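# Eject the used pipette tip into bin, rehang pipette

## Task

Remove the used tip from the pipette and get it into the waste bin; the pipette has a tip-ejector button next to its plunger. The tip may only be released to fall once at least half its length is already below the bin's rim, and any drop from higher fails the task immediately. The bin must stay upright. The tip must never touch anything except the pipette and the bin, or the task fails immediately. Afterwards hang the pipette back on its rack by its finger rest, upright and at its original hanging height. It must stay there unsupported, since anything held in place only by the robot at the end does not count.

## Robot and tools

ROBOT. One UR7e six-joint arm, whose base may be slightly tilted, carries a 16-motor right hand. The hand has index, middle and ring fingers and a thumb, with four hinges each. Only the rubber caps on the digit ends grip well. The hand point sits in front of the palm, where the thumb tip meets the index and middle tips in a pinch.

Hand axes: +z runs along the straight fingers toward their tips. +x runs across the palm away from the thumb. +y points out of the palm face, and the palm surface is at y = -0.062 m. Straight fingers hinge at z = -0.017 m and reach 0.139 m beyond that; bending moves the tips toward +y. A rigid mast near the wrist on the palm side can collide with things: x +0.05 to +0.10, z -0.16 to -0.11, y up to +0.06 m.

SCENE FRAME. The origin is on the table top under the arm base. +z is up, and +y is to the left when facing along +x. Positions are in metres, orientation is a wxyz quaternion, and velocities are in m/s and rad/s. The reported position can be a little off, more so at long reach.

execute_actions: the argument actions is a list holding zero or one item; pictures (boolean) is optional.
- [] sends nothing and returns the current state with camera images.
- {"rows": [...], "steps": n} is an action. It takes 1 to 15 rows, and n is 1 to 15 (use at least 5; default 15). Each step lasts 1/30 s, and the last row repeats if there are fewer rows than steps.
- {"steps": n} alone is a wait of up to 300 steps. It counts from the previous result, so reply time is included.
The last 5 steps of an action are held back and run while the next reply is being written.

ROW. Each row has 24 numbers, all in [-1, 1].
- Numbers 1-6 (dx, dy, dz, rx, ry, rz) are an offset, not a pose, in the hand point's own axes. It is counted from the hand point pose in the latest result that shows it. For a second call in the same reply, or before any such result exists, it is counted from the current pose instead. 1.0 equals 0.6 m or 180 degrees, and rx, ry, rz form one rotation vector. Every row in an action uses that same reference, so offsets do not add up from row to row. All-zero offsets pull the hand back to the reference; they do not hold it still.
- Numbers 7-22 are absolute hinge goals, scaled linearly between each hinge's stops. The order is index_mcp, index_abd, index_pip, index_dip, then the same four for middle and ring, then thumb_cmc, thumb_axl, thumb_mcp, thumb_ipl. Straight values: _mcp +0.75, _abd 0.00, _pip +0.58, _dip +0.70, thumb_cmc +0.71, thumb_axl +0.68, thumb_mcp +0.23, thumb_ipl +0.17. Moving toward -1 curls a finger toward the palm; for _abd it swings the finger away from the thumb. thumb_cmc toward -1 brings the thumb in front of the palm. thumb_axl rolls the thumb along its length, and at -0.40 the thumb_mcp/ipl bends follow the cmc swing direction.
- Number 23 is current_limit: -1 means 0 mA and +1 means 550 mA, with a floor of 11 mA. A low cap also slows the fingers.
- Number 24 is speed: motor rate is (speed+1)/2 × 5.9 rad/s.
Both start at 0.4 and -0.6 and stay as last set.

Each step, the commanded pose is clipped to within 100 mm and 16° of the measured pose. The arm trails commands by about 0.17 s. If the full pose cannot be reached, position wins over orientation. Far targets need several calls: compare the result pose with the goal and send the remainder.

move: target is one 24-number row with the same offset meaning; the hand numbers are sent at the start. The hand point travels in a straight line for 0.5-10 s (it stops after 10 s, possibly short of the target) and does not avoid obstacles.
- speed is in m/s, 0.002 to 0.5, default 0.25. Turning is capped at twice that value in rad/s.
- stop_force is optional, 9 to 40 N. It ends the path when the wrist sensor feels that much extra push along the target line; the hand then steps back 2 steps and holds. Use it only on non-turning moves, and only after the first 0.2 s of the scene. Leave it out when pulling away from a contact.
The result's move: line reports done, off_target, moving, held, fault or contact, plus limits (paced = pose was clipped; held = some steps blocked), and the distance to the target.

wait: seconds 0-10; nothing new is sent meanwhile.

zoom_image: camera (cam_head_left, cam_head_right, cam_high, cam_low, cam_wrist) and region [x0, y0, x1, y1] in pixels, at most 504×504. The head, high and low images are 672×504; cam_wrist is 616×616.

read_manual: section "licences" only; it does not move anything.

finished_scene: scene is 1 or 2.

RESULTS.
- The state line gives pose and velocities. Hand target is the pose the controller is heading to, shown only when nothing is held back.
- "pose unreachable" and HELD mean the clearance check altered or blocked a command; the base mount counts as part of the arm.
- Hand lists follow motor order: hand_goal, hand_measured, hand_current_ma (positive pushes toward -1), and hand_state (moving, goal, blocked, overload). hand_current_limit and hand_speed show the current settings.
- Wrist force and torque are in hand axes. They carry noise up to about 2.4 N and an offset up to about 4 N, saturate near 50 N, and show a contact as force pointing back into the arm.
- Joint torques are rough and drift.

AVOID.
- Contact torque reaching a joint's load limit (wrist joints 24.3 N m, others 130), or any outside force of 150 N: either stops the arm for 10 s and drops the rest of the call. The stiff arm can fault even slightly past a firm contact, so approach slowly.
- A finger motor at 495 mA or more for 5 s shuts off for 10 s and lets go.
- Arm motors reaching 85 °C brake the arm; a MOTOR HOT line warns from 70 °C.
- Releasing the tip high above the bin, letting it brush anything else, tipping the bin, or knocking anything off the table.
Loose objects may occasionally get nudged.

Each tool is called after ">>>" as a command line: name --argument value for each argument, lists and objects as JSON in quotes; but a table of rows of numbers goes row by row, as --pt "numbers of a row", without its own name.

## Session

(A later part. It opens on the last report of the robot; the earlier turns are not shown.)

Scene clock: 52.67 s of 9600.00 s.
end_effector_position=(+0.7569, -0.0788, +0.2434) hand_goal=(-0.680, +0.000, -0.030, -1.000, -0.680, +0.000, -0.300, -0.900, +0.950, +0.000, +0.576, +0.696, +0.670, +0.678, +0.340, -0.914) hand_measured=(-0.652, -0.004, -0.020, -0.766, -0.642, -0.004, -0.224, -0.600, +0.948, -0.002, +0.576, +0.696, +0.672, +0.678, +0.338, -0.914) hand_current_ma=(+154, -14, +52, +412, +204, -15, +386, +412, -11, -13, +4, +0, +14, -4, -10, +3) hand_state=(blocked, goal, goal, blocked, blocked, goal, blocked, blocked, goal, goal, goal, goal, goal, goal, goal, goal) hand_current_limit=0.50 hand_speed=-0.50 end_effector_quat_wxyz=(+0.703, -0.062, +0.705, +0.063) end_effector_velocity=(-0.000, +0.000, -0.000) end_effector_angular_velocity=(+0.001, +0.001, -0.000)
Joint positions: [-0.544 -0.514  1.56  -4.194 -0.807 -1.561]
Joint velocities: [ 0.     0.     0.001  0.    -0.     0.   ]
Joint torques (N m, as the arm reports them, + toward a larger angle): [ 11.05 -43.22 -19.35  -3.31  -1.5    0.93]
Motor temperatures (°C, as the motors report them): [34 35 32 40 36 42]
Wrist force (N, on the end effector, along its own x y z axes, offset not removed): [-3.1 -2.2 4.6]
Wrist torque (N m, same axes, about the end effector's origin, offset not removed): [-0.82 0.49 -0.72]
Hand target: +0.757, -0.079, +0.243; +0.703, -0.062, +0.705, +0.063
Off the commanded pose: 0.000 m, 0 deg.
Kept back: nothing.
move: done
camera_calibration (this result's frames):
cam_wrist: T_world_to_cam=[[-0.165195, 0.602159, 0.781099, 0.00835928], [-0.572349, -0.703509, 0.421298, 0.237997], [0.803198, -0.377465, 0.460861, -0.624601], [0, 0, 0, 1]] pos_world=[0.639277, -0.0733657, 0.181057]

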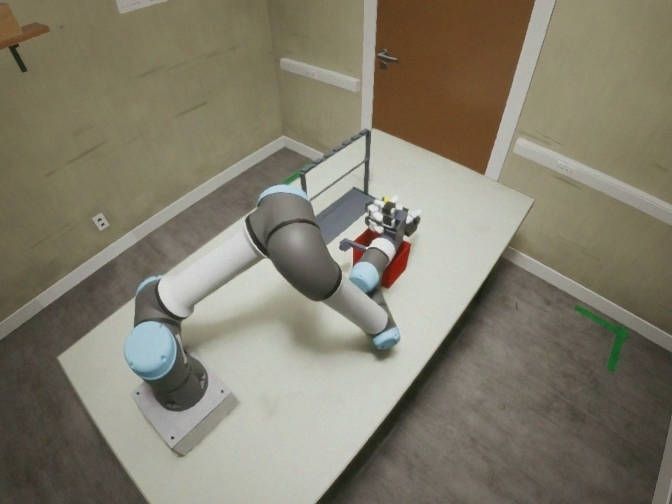

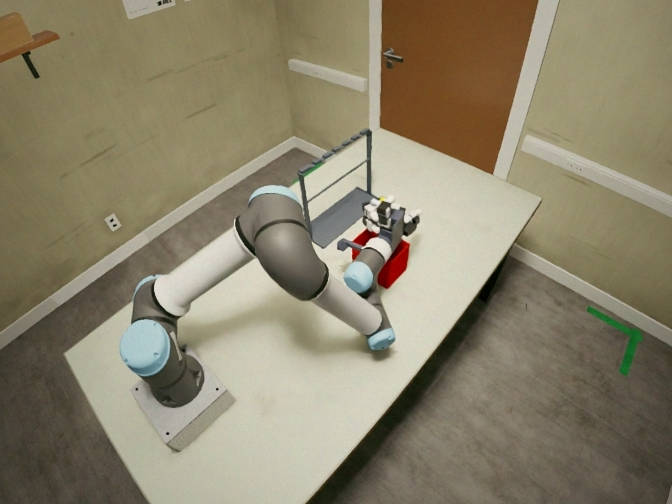

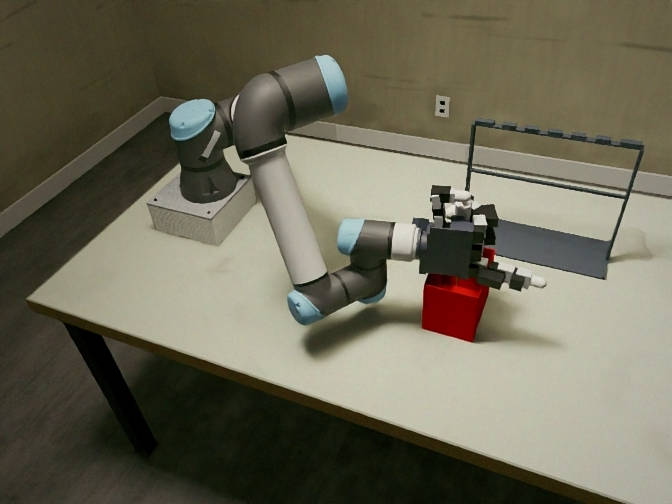

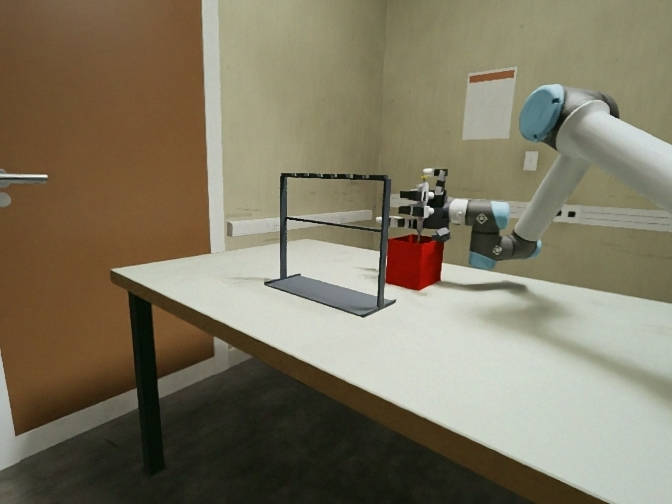

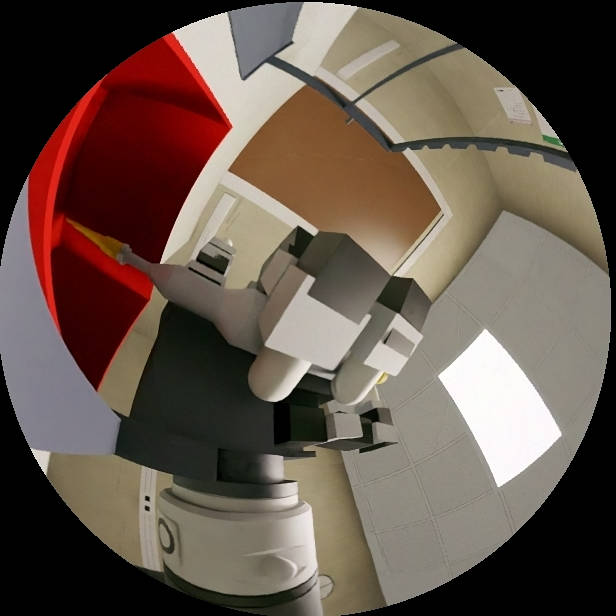

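>>> move --target '[0,0,0,0,0,0,-0.68,0,-0.03,-1.0,-0.68,0,-0.3,-0.9,0.95,0,0.576,0.696,0.67,0.678,0.18,-1.0,0.5,-0.7]' --speed 0.02

>>> zoom_image --camera "cam_low" --region '[380, 150, 470, 260]'

>>> zoom_image --camera "cam_high" --region '[420, 170, 510, 260]'

>>> zoom_image --camera "cam_head_left" --region '[350, 180, 430, 260]'

Scene clock: 53.73 s of 9600.00 s.
end_effector_position=(+0.7569, -0.0788, +0.2434) hand_goal=(-0.680, +0.000, -0.030, -1.000, -0.680, +0.000, -0.300, -0.900, +0.950, +0.000, +0.576, +0.696, +0.670, +0.678, +0.180, -1.000) hand_measured=(-0.652, -0.004, -0.020, -0.766, -0.642, -0.004, -0.224, -0.600, +0.948, -0.002, +0.576, +0.696, +0.672, +0.678, +0.180, -1.000) hand_current_ma=(+154, -14, +52, +412, +204, -15, +386, +413, -11, -13, +4, +0, +14, -4, +2, +4) hand_state=(blocked, goal, goal, blocked, blocked, goal, blocked, blocked, goal, goal, goal, goal, goal, goal, goal, goal) hand_current_limit=0.50 hand_speed=-0.70 end_effector_quat_wxyz=(+0.703, -0.062, +0.705, +0.063) end_effector_velocity=(-0.000, +0.000, -0.000) end_effector_angular_velocity=(+0.000, +0.000, -0.000)
Joint positions: [-0.544 -0.514  1.56  -4.194 -0.807 -1.561]
Joint velocities: [ 0.     0.     0.001 -0.001 -0.001 -0.   ]
Joint torques (N m, as the arm reports them, + toward a larger angle): [ 12.13 -42.88 -19.37  -3.02  -1.42  -0.22]
Motor temperatures (°C, as the motors report them): [34 35 32 40 36 42]
Wrist force (N, on the end effector, along its own x y z axes, offset not removed): [-2.4 0.3 0.7]
Wrist torque (N m, same axes, about the end effector's origin, offset not removed): [-0.24 0.27 -0.56]
Hand target: +0.757, -0.079, +0.243; +0.703, -0.062, +0.705, +0.063
Off the commanded pose: 0.000 m, 0 deg.
Kept back: nothing.
move: done
camera_calibration (this result's frames):
cam_wrist: T_world_to_cam=[[-0.165189, 0.602123, 0.781128, 0.00834386], [-0.572345, -0.703529, 0.42127, 0.237998], [0.803202, -0.377486, 0.460837, -0.624601], [0, 0, 0, 1]] pos_world=[0.639277, -0.0733637, 0.181061]

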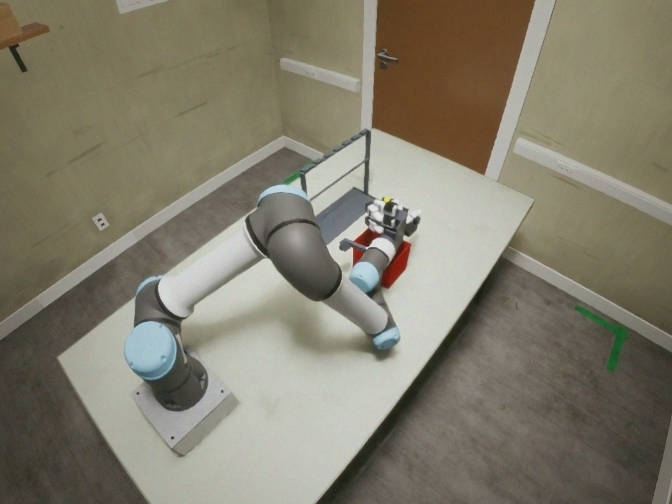

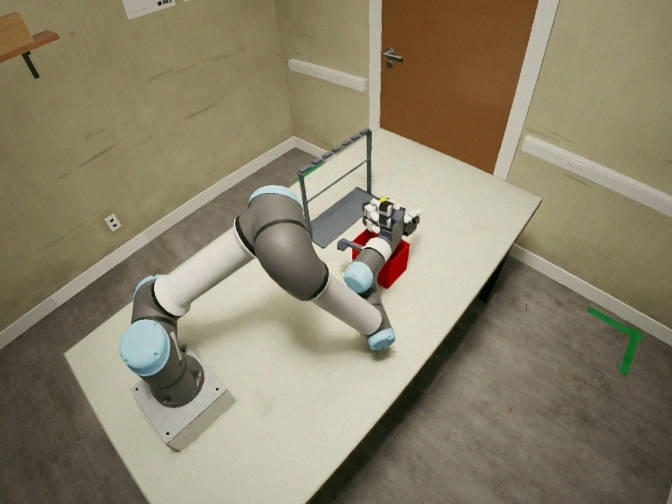

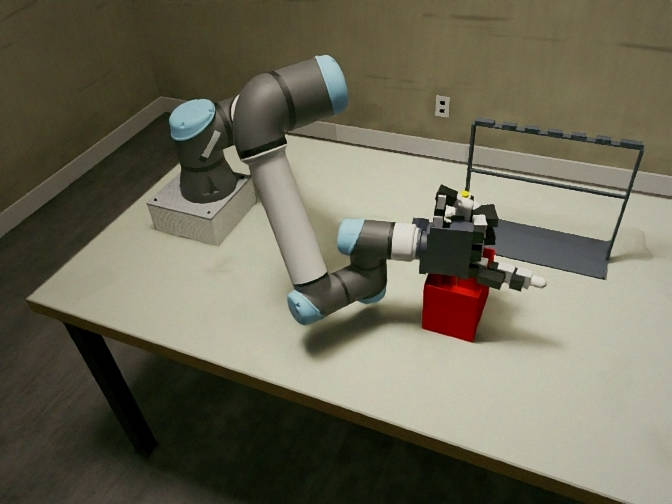

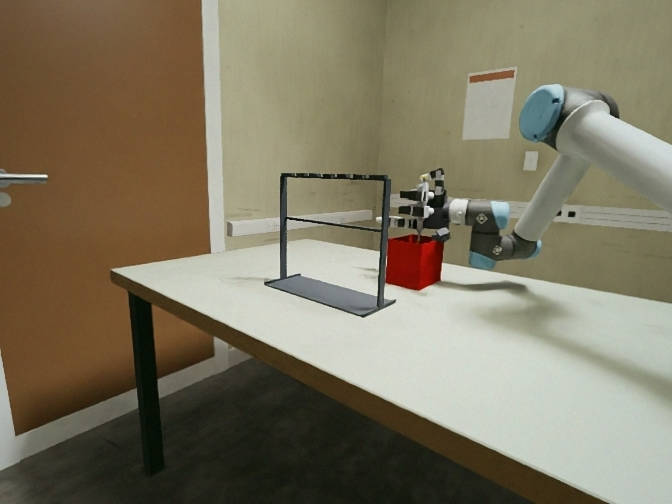

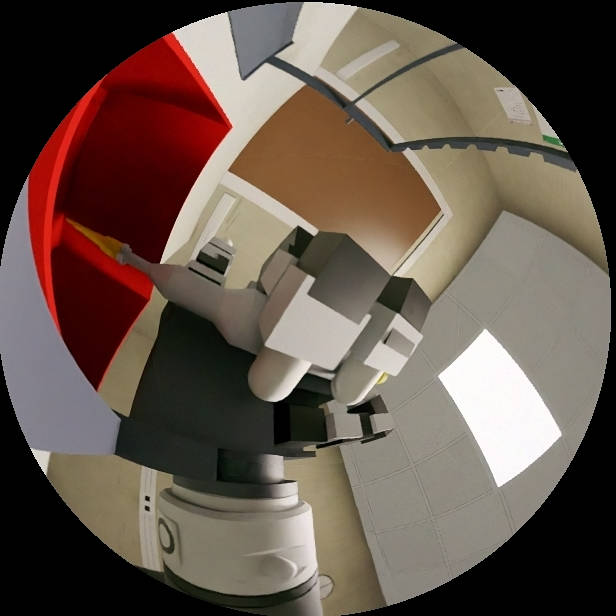

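Region (380, 150, 470, 260) of cam_low's 672x504 image, scaled by 4.582, with more detail than that image has; it fills the left 412 columns of this view, and the rest is white.

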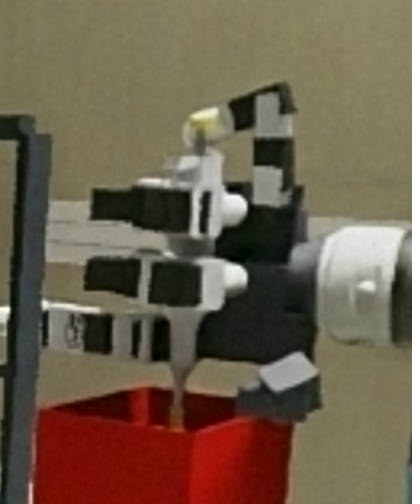

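Region (420, 170, 510, 260) of cam_high's 672x504 image, scaled by 5.600, with more detail than that image has.

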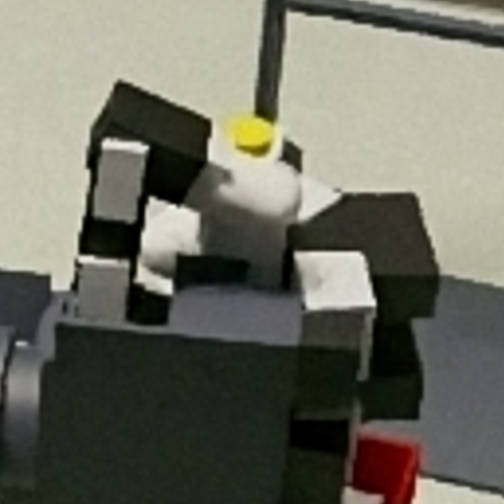

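Region (350, 180, 430, 260) of cam_head_left's 672x504 image, scaled by 6.300, with more detail than that image has.

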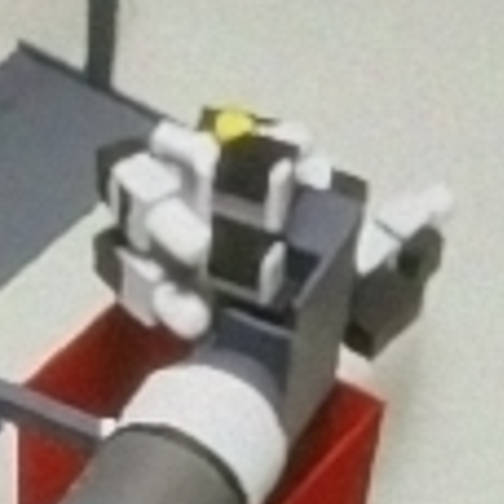

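>>> execute_actions --actions '[]'

Scene clock: 54.53 s of 9600.00 s.
end_effector_position=(+0.7569, -0.0788, +0.2434) hand_goal=(-0.680, +0.000, -0.030, -1.000, -0.680, +0.000, -0.300, -0.900, +0.950, +0.000, +0.576, +0.696, +0.670, +0.678, +0.180, -1.000) hand_measured=(-0.652, -0.004, -0.020, -0.766, -0.642, -0.004, -0.224, -0.600, +0.948, -0.002, +0.576, +0.696, +0.672, +0.678, +0.180, -1.000) hand_current_ma=(+154, -14, +52, +412, +204, -15, +386, +412, -11, -13, +4, +0, +14, -4, +2, +4) hand_state=(blocked, goal, goal, blocked, blocked, goal, blocked, blocked, goal, goal, goal, goal, goal, goal, goal, goal) hand_current_limit=0.50 hand_speed=-0.70 end_effector_quat_wxyz=(+0.703, -0.062, +0.705, +0.063) end_effector_velocity=(+0.000, +0.000, +0.000) end_effector_angular_velocity=(+0.000, +0.000, +0.000)
Joint positions: [-0.544 -0.514  1.56  -4.194 -0.807 -1.561]
Joint velocities: [ 0.001 -0.    -0.     0.001 -0.     0.   ]
Joint torques (N m, as the arm reports them, + toward a larger angle): [ 11.13 -44.45 -18.53  -2.75  -1.49  -1.57]
Motor temperatures (°C, as the motors report them): [34 35 32 40 36 42]
Wrist force (N, on the end effector, along its own x y z axes, offset not removed): [-1.6 -0.3 1.7]
Wrist torque (N m, same axes, about the end effector's origin, offset not removed): [-0.15 0.19 -0.78]
Hand target: +0.757, -0.079, +0.243; +0.703, -0.062, +0.705, +0.063
Off the commanded pose: 0.000 m, 0 deg.
Kept back: nothing.
Steps of this call (steps 1 to 24: nothing new was sent). Readings (end_effector_position | what the end effector reports):
1: (+0.7569, -0.0788, +0.2434) | hand_goal=(-0.680, +0.000, -0.030, -1.000, -0.680, +0.000, -0.300, -0.900, +0.950, +0.000, +0.576, +0.696, +0.670, +0.678, +0.180, -1.000) hand_measured=(-0.652, -0.004, -0.020, -0.766, -0.642, -0.004, -0.224, -0.600, +0.948, -0.002, +0.576, +0.696, +0.672, +0.678, +0.180, -1.000) hand_current_ma=(+154, -14, +52, +412, +204, -15, +386, +413, -11, -13, +4, +0, +14, -4, +2, +4) hand_state=(blocked, goal, goal, blocked, blocked, goal, blocked, blocked, goal, goal, goal, goal, goal, goal, goal, goal) hand_current_limit=0.50 hand_speed=-0.70
2: (+0.7569, -0.0788, +0.2434) | hand_goal=(-0.680, +0.000, -0.030, -1.000, -0.680, +0.000, -0.300, -0.900, +0.950, +0.000, +0.576, +0.696, +0.670, +0.678, +0.180, -1.000) hand_measured=(-0.652, -0.004, -0.020, -0.766, -0.642, -0.004, -0.224, -0.600, +0.948, -0.002, +0.576, +0.696, +0.672, +0.678, +0.180, -1.000) hand_current_ma=(+154, -14, +52, +412, +204, -15, +386, +412, -11, -13, +4, +0, +14, -4, +2, +4) hand_state=(blocked, goal, goal, blocked, blocked, goal, blocked, blocked, goal, goal, goal, goal, goal, goal, goal, goal) hand_current_limit=0.50 hand_speed=-0.70
4: (+0.7569, -0.0788, +0.2434) | hand_goal=(-0.680, +0.000, -0.030, -1.000, -0.680, +0.000, -0.300, -0.900, +0.950, +0.000, +0.576, +0.696, +0.670, +0.678, +0.180, -1.000) hand_measured=(-0.652, -0.004, -0.020, -0.766, -0.642, -0.004, -0.224, -0.600, +0.948, -0.002, +0.576, +0.696, +0.672, +0.678, +0.180, -1.000) hand_current_ma=(+154, -14, +52, +412, +204, -15, +386, +413, -11, -13, +4, +0, +14, -4, +2, +4) hand_state=(blocked, goal, goal, blocked, blocked, goal, blocked, blocked, goal, goal, goal, goal, goal, goal, goal, goal) hand_current_limit=0.50 hand_speed=-0.70
8: (+0.7569, -0.0788, +0.2434) | hand_goal=(-0.680, +0.000, -0.030, -1.000, -0.680, +0.000, -0.300, -0.900, +0.950, +0.000, +0.576, +0.696, +0.670, +0.678, +0.180, -1.000) hand_measured=(-0.652, -0.004, -0.020, -0.766, -0.642, -0.004, -0.224, -0.600, +0.948, -0.002, +0.576, +0.696, +0.672, +0.678, +0.180, -1.000) hand_current_ma=(+154, -14, +52, +412, +204, -15, +386, +413, -11, -13, +4, +0, +14, -4, +2, +4) hand_state=(blocked, goal, goal, blocked, blocked, goal, blocked, blocked, goal, goal, goal, goal, goal, goal, goal, goal) hand_current_limit=0.50 hand_speed=-0.70
24: the state above
camera_calibration (this result's frames):
cam_wrist: T_world_to_cam=[[-0.165195, 0.602159, 0.781098, 0.00836135], [-0.572349, -0.703509, 0.421298, 0.237998], [0.803198, -0.377464, 0.460861, -0.6246], [0, 0, 0, 1]] pos_world=[0.639277, -0.0733656, 0.181055]

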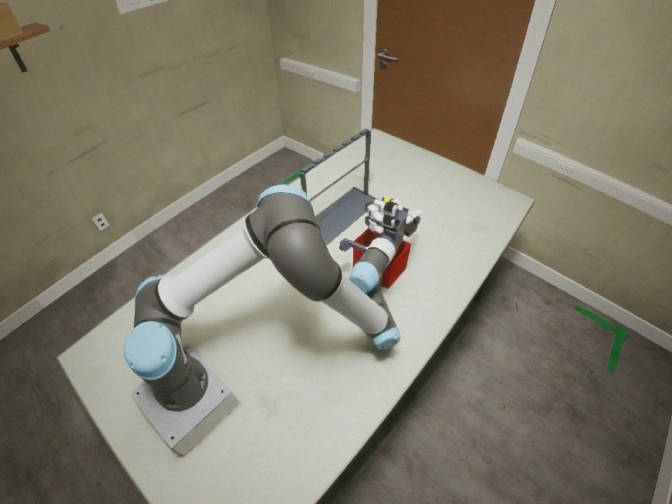

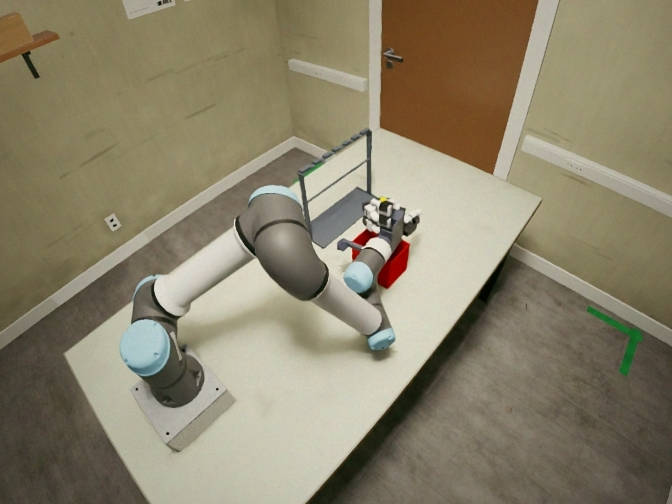

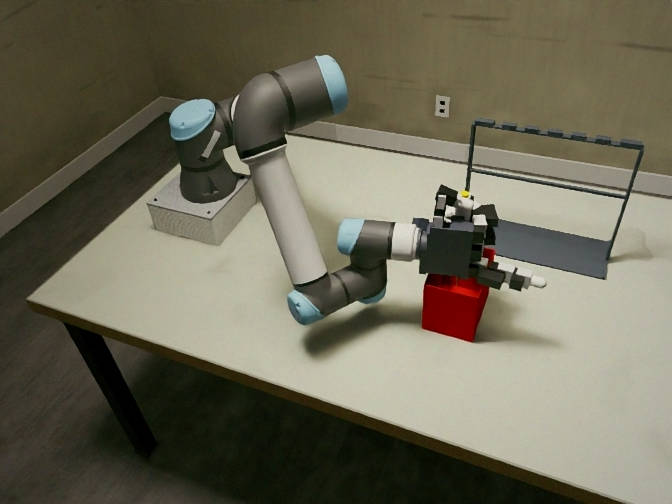

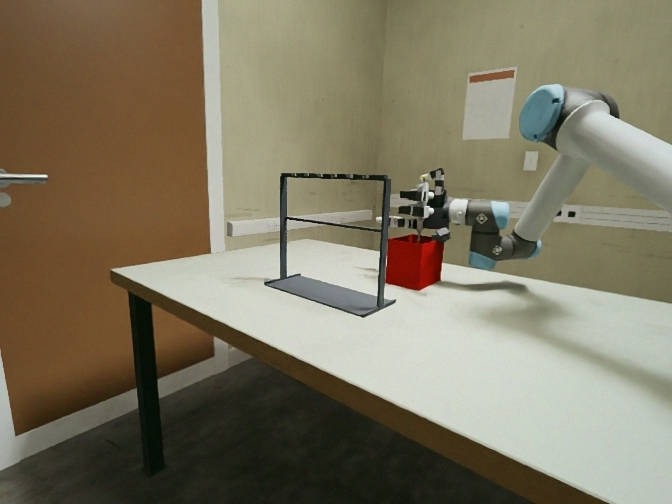

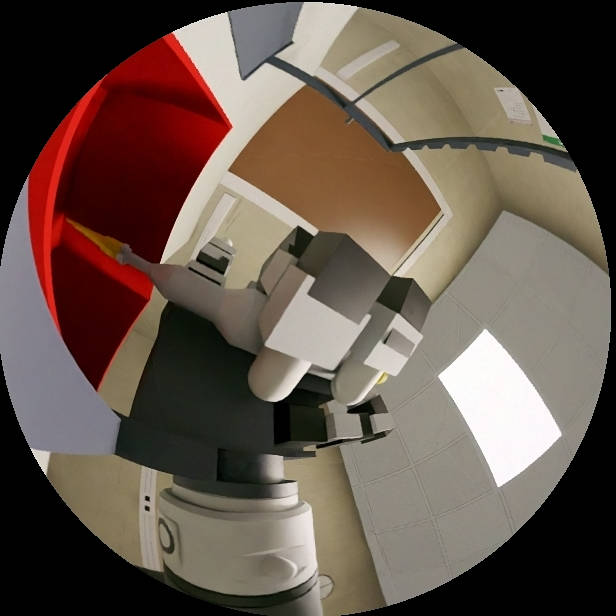

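>>> execute_actions --actions '[{"rows": [[0,0,0,0,0,0,-0.68,0,-0.03,-1.0,-0.68,0,-0.3,-0.9,0.95,0,0.576,0.696,0.67,0.678,0.05,-1.0,0.5,-0.7]], "steps": 15}]' --pictures true

>>> zoom_image --camera "cam_high" --region '[400, 170, 520, 260]'

Scene clock: 55.03 s of 9600.00 s.
end_effector_position=(+0.7569, -0.0788, +0.2434) hand_goal=(-0.680, +0.000, -0.030, -1.000, -0.680, +0.000, -0.300, -0.900, +0.950, +0.000, +0.576, +0.696, +0.670, +0.678, +0.050, -1.000) hand_measured=(-0.652, -0.004, -0.018, -0.766, -0.642, -0.004, -0.224, -0.600, +0.948, -0.002, +0.576, +0.696, +0.678, +0.682, +0.074, -0.992) hand_current_ma=(+153, -14, +57, +412, +204, -19, +386, +413, -11, -13, +4, +0, +48, +32, +154, +66) hand_state=(blocked, goal, goal, blocked, blocked, goal, blocked, blocked, goal, goal, goal, goal, moving, moving, moving, moving) hand_current_limit=0.50 hand_speed=-0.70 end_effector_quat_wxyz=(+0.703, -0.062, +0.705, +0.063) end_effector_velocity=(-0.000, +0.001, -0.000) end_effector_angular_velocity=(-0.000, +0.000, +0.002)
Joint positions: [-0.544 -0.514  1.56  -4.194 -0.807 -1.561]
Joint velocities: [ 0.001  0.     0.     0.     0.001 -0.   ]
Joint torques (N m, as the arm reports them, + toward a larger angle): [ 11.43 -45.07 -18.79  -2.63  -1.25  -1.6 ]
Motor temperatures (°C, as the motors report them): [34 35 32 40 36 42]
Wrist force (N, on the end effector, along its own x y z axes, offset not removed): [-0.8 -2.4 2.3]
Wrist torque (N m, same axes, about the end effector's origin, offset not removed): [-0.45 0.18 -0.46]
Steps of this call (steps 1 to 5: nothing new was sent; steps 6 to 15: the first 10 steps of this action). Readings (end_effector_position | what the end effector reports):
6: (+0.7569, -0.0788, +0.2434) | hand_goal=(-0.680, +0.000, -0.030, -1.000, -0.680, +0.000, -0.300, -0.900, +0.950, +0.000, +0.576, +0.696, +0.670, +0.678, +0.050, -1.000) hand_measured=(-0.652, -0.004, -0.020, -0.766, -0.642, -0.004, -0.224, -0.600, +0.948, -0.002, +0.576, +0.696, +0.672, +0.678, +0.180, -1.000) hand_current_ma=(+154, -14, +52, +412, +204, -15, +386, +413, -11, -13, +4, +0, +14, -4, +2, +4) hand_state=(blocked, goal, goal, blocked, blocked, goal, blocked, blocked, goal, goal, goal, goal, goal, goal, moving, goal) hand_current_limit=0.50 hand_speed=-0.70
7: (+0.7569, -0.0788, +0.2434) | hand_goal=(-0.680, +0.000, -0.030, -1.000, -0.680, +0.000, -0.300, -0.900, +0.950, +0.000, +0.576, +0.696, +0.670, +0.678, +0.050, -1.000) hand_measured=(-0.652, -0.004, -0.020, -0.766, -0.642, -0.004, -0.224, -0.600, +0.948, -0.002, +0.576, +0.696, +0.672, +0.678, +0.178, -1.000) hand_current_ma=(+154, -14, +52, +412, +204, -15, +386, +412, -11, -13, +4, +0, +14, -4, +65, +4) hand_state=(blocked, goal, goal, blocked, blocked, goal, blocked, blocked, goal, goal, goal, goal, goal, goal, moving, goal) hand_current_limit=0.50 hand_speed=-0.70
9: (+0.7569, -0.0788, +0.2434) | hand_goal=(-0.680, +0.000, -0.030, -1.000, -0.680, +0.000, -0.300, -0.900, +0.950, +0.000, +0.576, +0.696, +0.670, +0.678, +0.050, -1.000) hand_measured=(-0.652, -0.004, -0.020, -0.766, -0.642, -0.004, -0.224, -0.600, +0.948, -0.002, +0.576, +0.696, +0.672, +0.678, +0.150, -1.000) hand_current_ma=(+154, -14, +52, +412, +204, -15, +386, +413, -11, -13, +4, +0, +14, -4, +35, +4) hand_state=(blocked, goal, goal, blocked, blocked, goal, blocked, blocked, goal, goal, goal, goal, goal, goal, moving, goal) hand_current_limit=0.50 hand_speed=-0.70
13: (+0.7569, -0.0788, +0.2434) | hand_goal=(-0.680, +0.000, -0.030, -1.000, -0.680, +0.000, -0.300, -0.900, +0.950, +0.000, +0.576, +0.696, +0.670, +0.678, +0.050, -1.000) hand_measured=(-0.652, -0.004, -0.020, -0.766, -0.642, -0.004, -0.224, -0.600, +0.948, -0.002, +0.576, +0.696, +0.674, +0.680, +0.088, -0.996) hand_current_ma=(+154, -14, +56, +412, +204, -18, +386, +413, -11, -13, +4, +0, +38, +25, +177, +58) hand_state=(blocked, goal, goal, blocked, blocked, goal, blocked, blocked, goal, goal, goal, goal, moving, moving, moving, moving) hand_current_limit=0.50 hand_speed=-0.70
15: the state above
camera_calibration (this result's frames):
cam_wrist: T_world_to_cam=[[-0.165195, 0.602159, 0.781098, 0.0083614], [-0.572349, -0.703509, 0.421298, 0.237998], [0.803198, -0.377464, 0.460862, -0.6246], [0, 0, 0, 1]] pos_world=[0.639277, -0.0733656, 0.181055]

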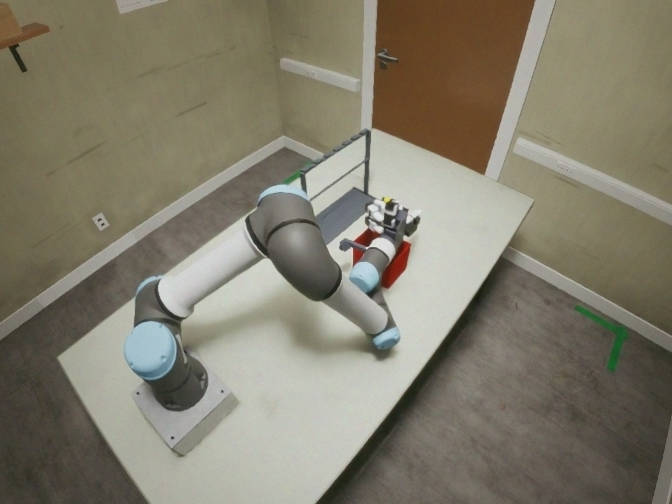

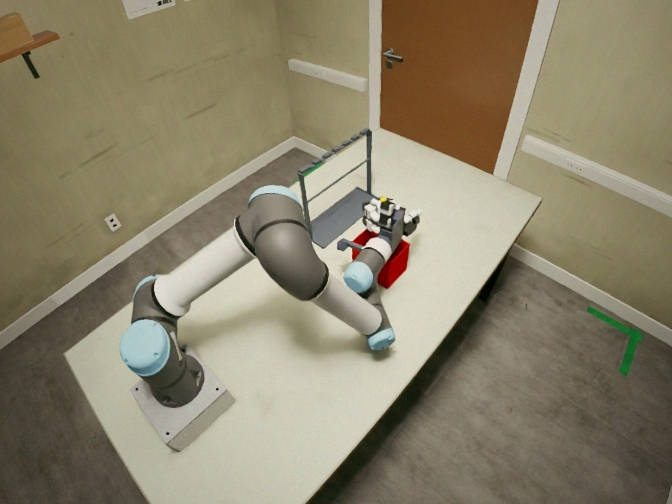

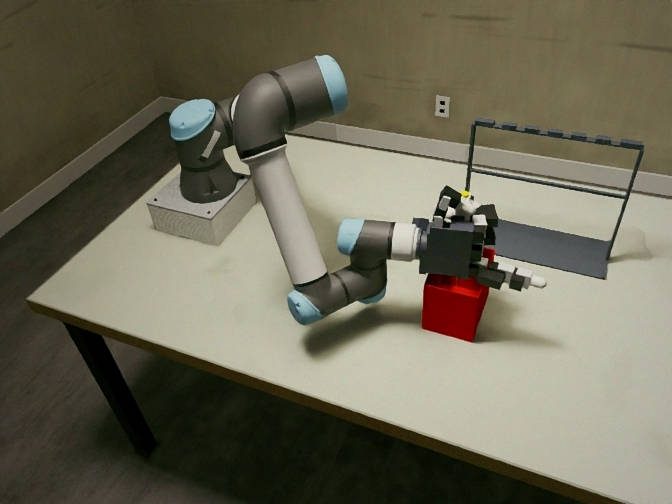

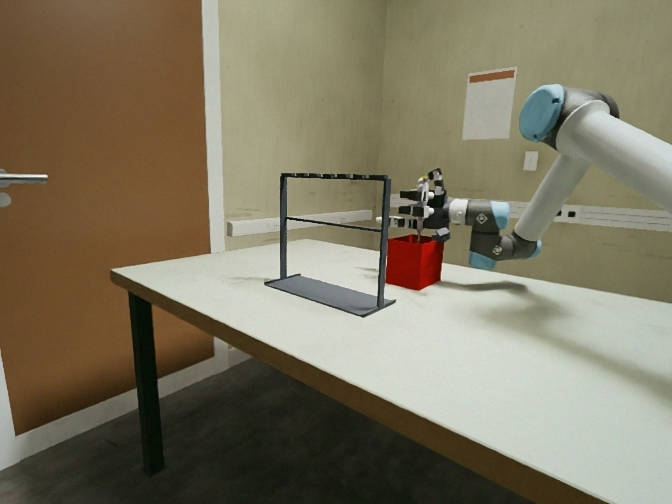

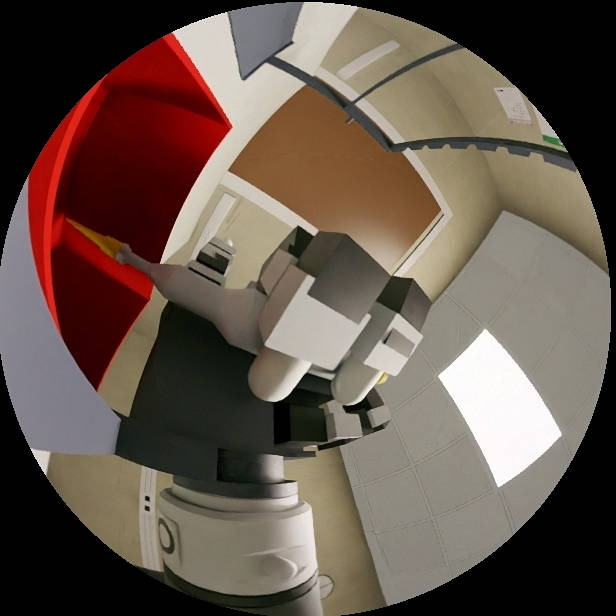

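Region (400, 170, 520, 260) of cam_high's 672x504 image, scaled by 4.200, with more detail than that image has; it fills the top 378 rows of this view, and the rest is white.

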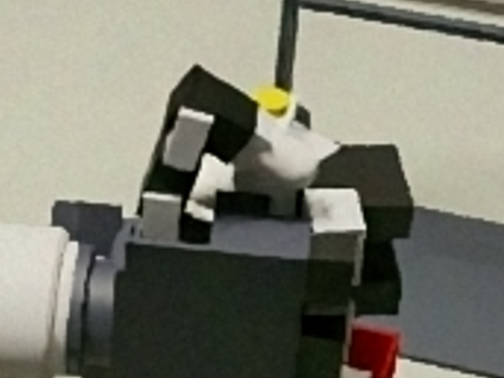

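>>> execute_actions --actions '[{"rows": [[0,0,0,0,0,0,-0.68,0,-0.03,-1.0,-0.68,0,-0.3,-0.9,0.95,0,0.576,0.696,0.66,0.67,-0.1,-1.0,0.7,-0.7]], "steps": 15}]' --pictures true

Scene clock: 55.53 s of 9600.00 s.
end_effector_position=(+0.7569, -0.0788, +0.2434) hand_goal=(-0.680, +0.000, -0.030, -1.000, -0.680, +0.000, -0.300, -0.900, +0.950, +0.000, +0.576, +0.696, +0.660, +0.670, -0.100, -1.000) hand_measured=(-0.654, -0.004, -0.012, -0.770, -0.642, -0.008, -0.224, -0.600, +0.948, -0.002, +0.576, +0.696, +0.692, +0.692, -0.016, -0.978) hand_current_ma=(+139, -22, +95, +465, +204, -38, +386, +468, -11, -13, +4, +0, +180, +143, +381, +153) hand_state=(blocked, goal, goal, blocked, blocked, goal, blocked, blocked, goal, goal, goal, goal, moving, moving, moving, blocked) hand_current_limit=0.70 hand_speed=-0.70 end_effector_quat_wxyz=(+0.703, -0.062, +0.705, +0.063) end_effector_velocity=(-0.000, -0.000, +0.000) end_effector_angular_velocity=(-0.000, -0.001, +0.000)
Joint positions: [-0.544 -0.514  1.56  -4.194 -0.807 -1.561]
Joint velocities: [-0.001  0.    -0.001 -0.     0.001  0.   ]
Joint torques (N m, as the arm reports them, + toward a larger angle): [ 11.8  -44.66 -19.17  -2.6   -1.38  -1.73]
Motor temperatures (°C, as the motors report them): [34 35 32 40 36 42]
Wrist force (N, on the end effector, along its own x y z axes, offset not removed): [2.8 -4.0 -3.6]
Wrist torque (N m, same axes, about the end effector's origin, offset not removed): [-0.36 -0.44 -0.12]
Off your previous action's commanded pose: 0.000 m, 0 deg at its last step (step 5 of this call).
Steps of this call (steps 1 to 5: the last 5 steps of your previous action; steps 6 to 15: the first 10 steps of this action). Readings (end_effector_position | what the end effector reports):
6: (+0.7569, -0.0788, +0.2434) | hand_goal=(-0.680, +0.000, -0.030, -1.000, -0.680, +0.000, -0.300, -0.900, +0.950, +0.000, +0.576, +0.696, +0.660, +0.670, -0.100, -1.000) hand_measured=(-0.652, -0.004, -0.018, -0.766, -0.642, -0.004, -0.224, -0.600, +0.948, -0.002, +0.576, +0.696, +0.678, +0.684, +0.072, -0.990) hand_current_ma=(+153, -14, +57, +412, +204, -19, +386, +412, -11, -13, +4, +0, +46, +31, +159, +63) hand_state=(blocked, goal, goal, blocked, blocked, goal, blocked, blocked, goal, goal, goal, goal, moving, moving, moving, goal) hand_current_limit=0.70 hand_speed=-0.70
7: (+0.7569, -0.0788, +0.2434) | hand_goal=(-0.680, +0.000, -0.030, -1.000, -0.680, +0.000, -0.300, -0.900, +0.950, +0.000, +0.576, +0.696, +0.660, +0.670, -0.100, -1.000) hand_measured=(-0.652, -0.004, -0.018, -0.766, -0.642, -0.004, -0.224, -0.600, +0.948, -0.002, +0.576, +0.696, +0.678, +0.684, +0.072, -0.990) hand_current_ma=(+153, -14, +58, +448, +204, -19, +386, +468, -11, -13, +4, +0, +101, +83, +231, +65) hand_state=(blocked, goal, goal, moving, blocked, goal, blocked, moving, goal, goal, goal, goal, moving, moving, moving, goal) hand_current_limit=0.70 hand_speed=-0.70
9: (+0.7569, -0.0788, +0.2434) | hand_goal=(-0.680, +0.000, -0.030, -1.000, -0.680, +0.000, -0.300, -0.900, +0.950, +0.000, +0.576, +0.696, +0.660, +0.670, -0.100, -1.000) hand_measured=(-0.652, -0.004, -0.016, -0.768, -0.642, -0.006, -0.224, -0.600, +0.948, -0.002, +0.576, +0.696, +0.680, +0.684, +0.050, -0.988) hand_current_ma=(+142, -15, +77, +467, +204, -28, +386, +468, -11, -13, +4, +0, +105, +83, +285, +106) hand_state=(moving, goal, moving, blocked, blocked, moving, blocked, blocked, goal, goal, goal, goal, moving, goal, moving, moving) hand_current_limit=0.70 hand_speed=-0.70
13: (+0.7569, -0.0788, +0.2434) | hand_goal=(-0.680, +0.000, -0.030, -1.000, -0.680, +0.000, -0.300, -0.900, +0.950, +0.000, +0.576, +0.696, +0.660, +0.670, -0.100, -1.000) hand_measured=(-0.654, -0.004, -0.012, -0.770, -0.642, -0.008, -0.224, -0.600, +0.948, -0.002, +0.576, +0.696, +0.688, +0.688, +0.002, -0.980) hand_current_ma=(+139, -22, +92, +465, +204, -36, +386, +468, -11, -13, +4, +0, +159, +127, +354, +149) hand_state=(blocked, goal, moving, blocked, blocked, goal, blocked, blocked, goal, goal, goal, goal, moving, moving, moving, moving) hand_current_limit=0.70 hand_speed=-0.70
15: the state above
camera_calibration (this result's frames):
cam_wrist: T_world_to_cam=[[-0.165195, 0.602159, 0.781098, 0.00836153], [-0.572349, -0.703509, 0.421298, 0.237998], [0.803198, -0.377464, 0.460862, -0.6246], [0, 0, 0, 1]] pos_world=[0.639277, -0.0733656, 0.181055]

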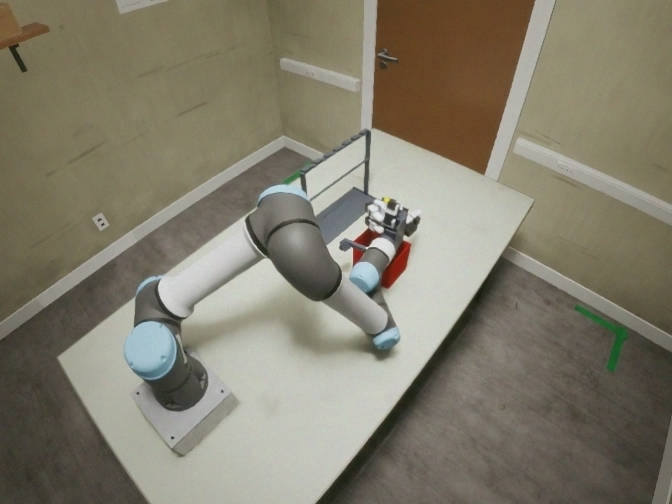

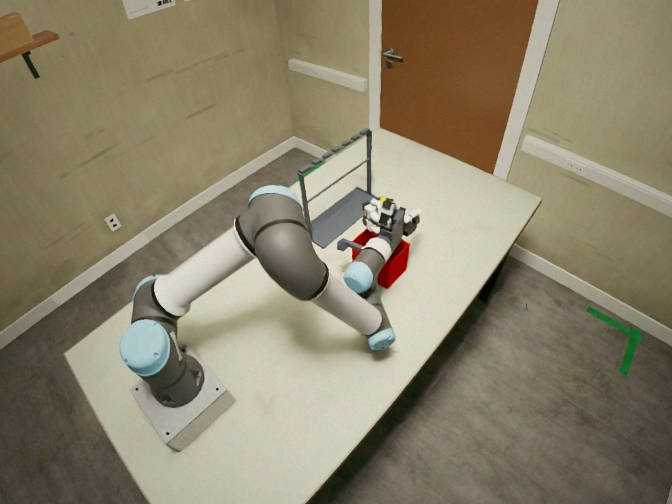

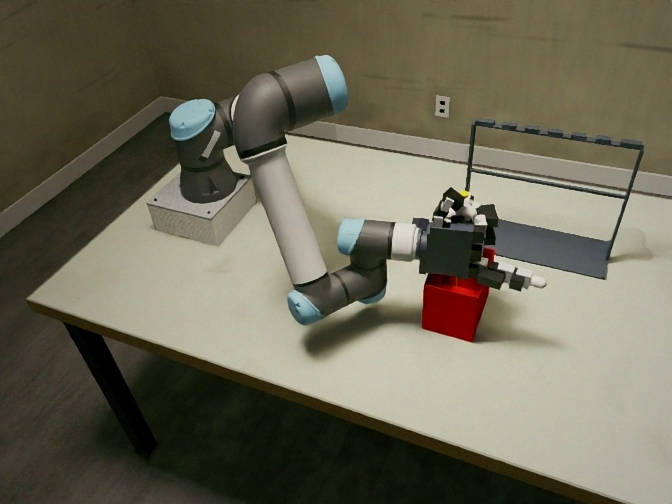

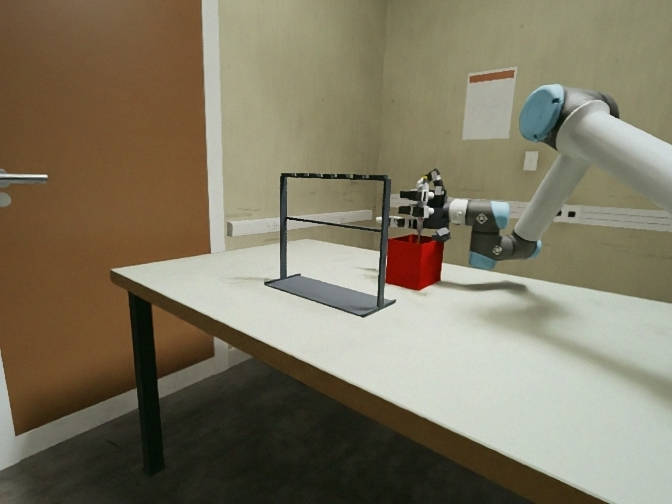

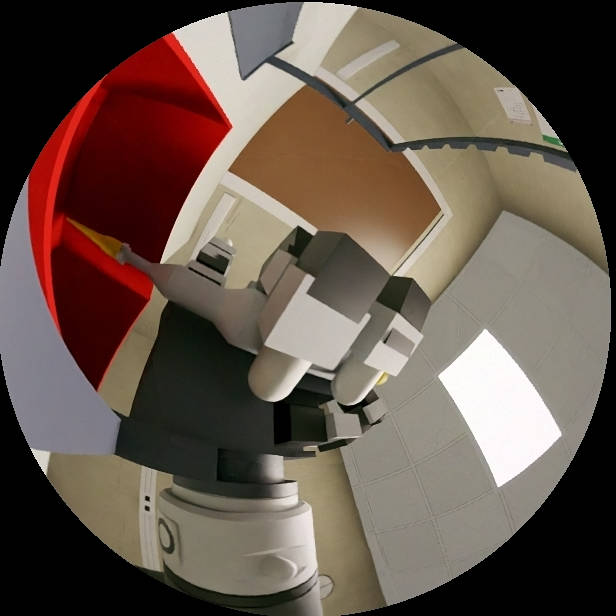

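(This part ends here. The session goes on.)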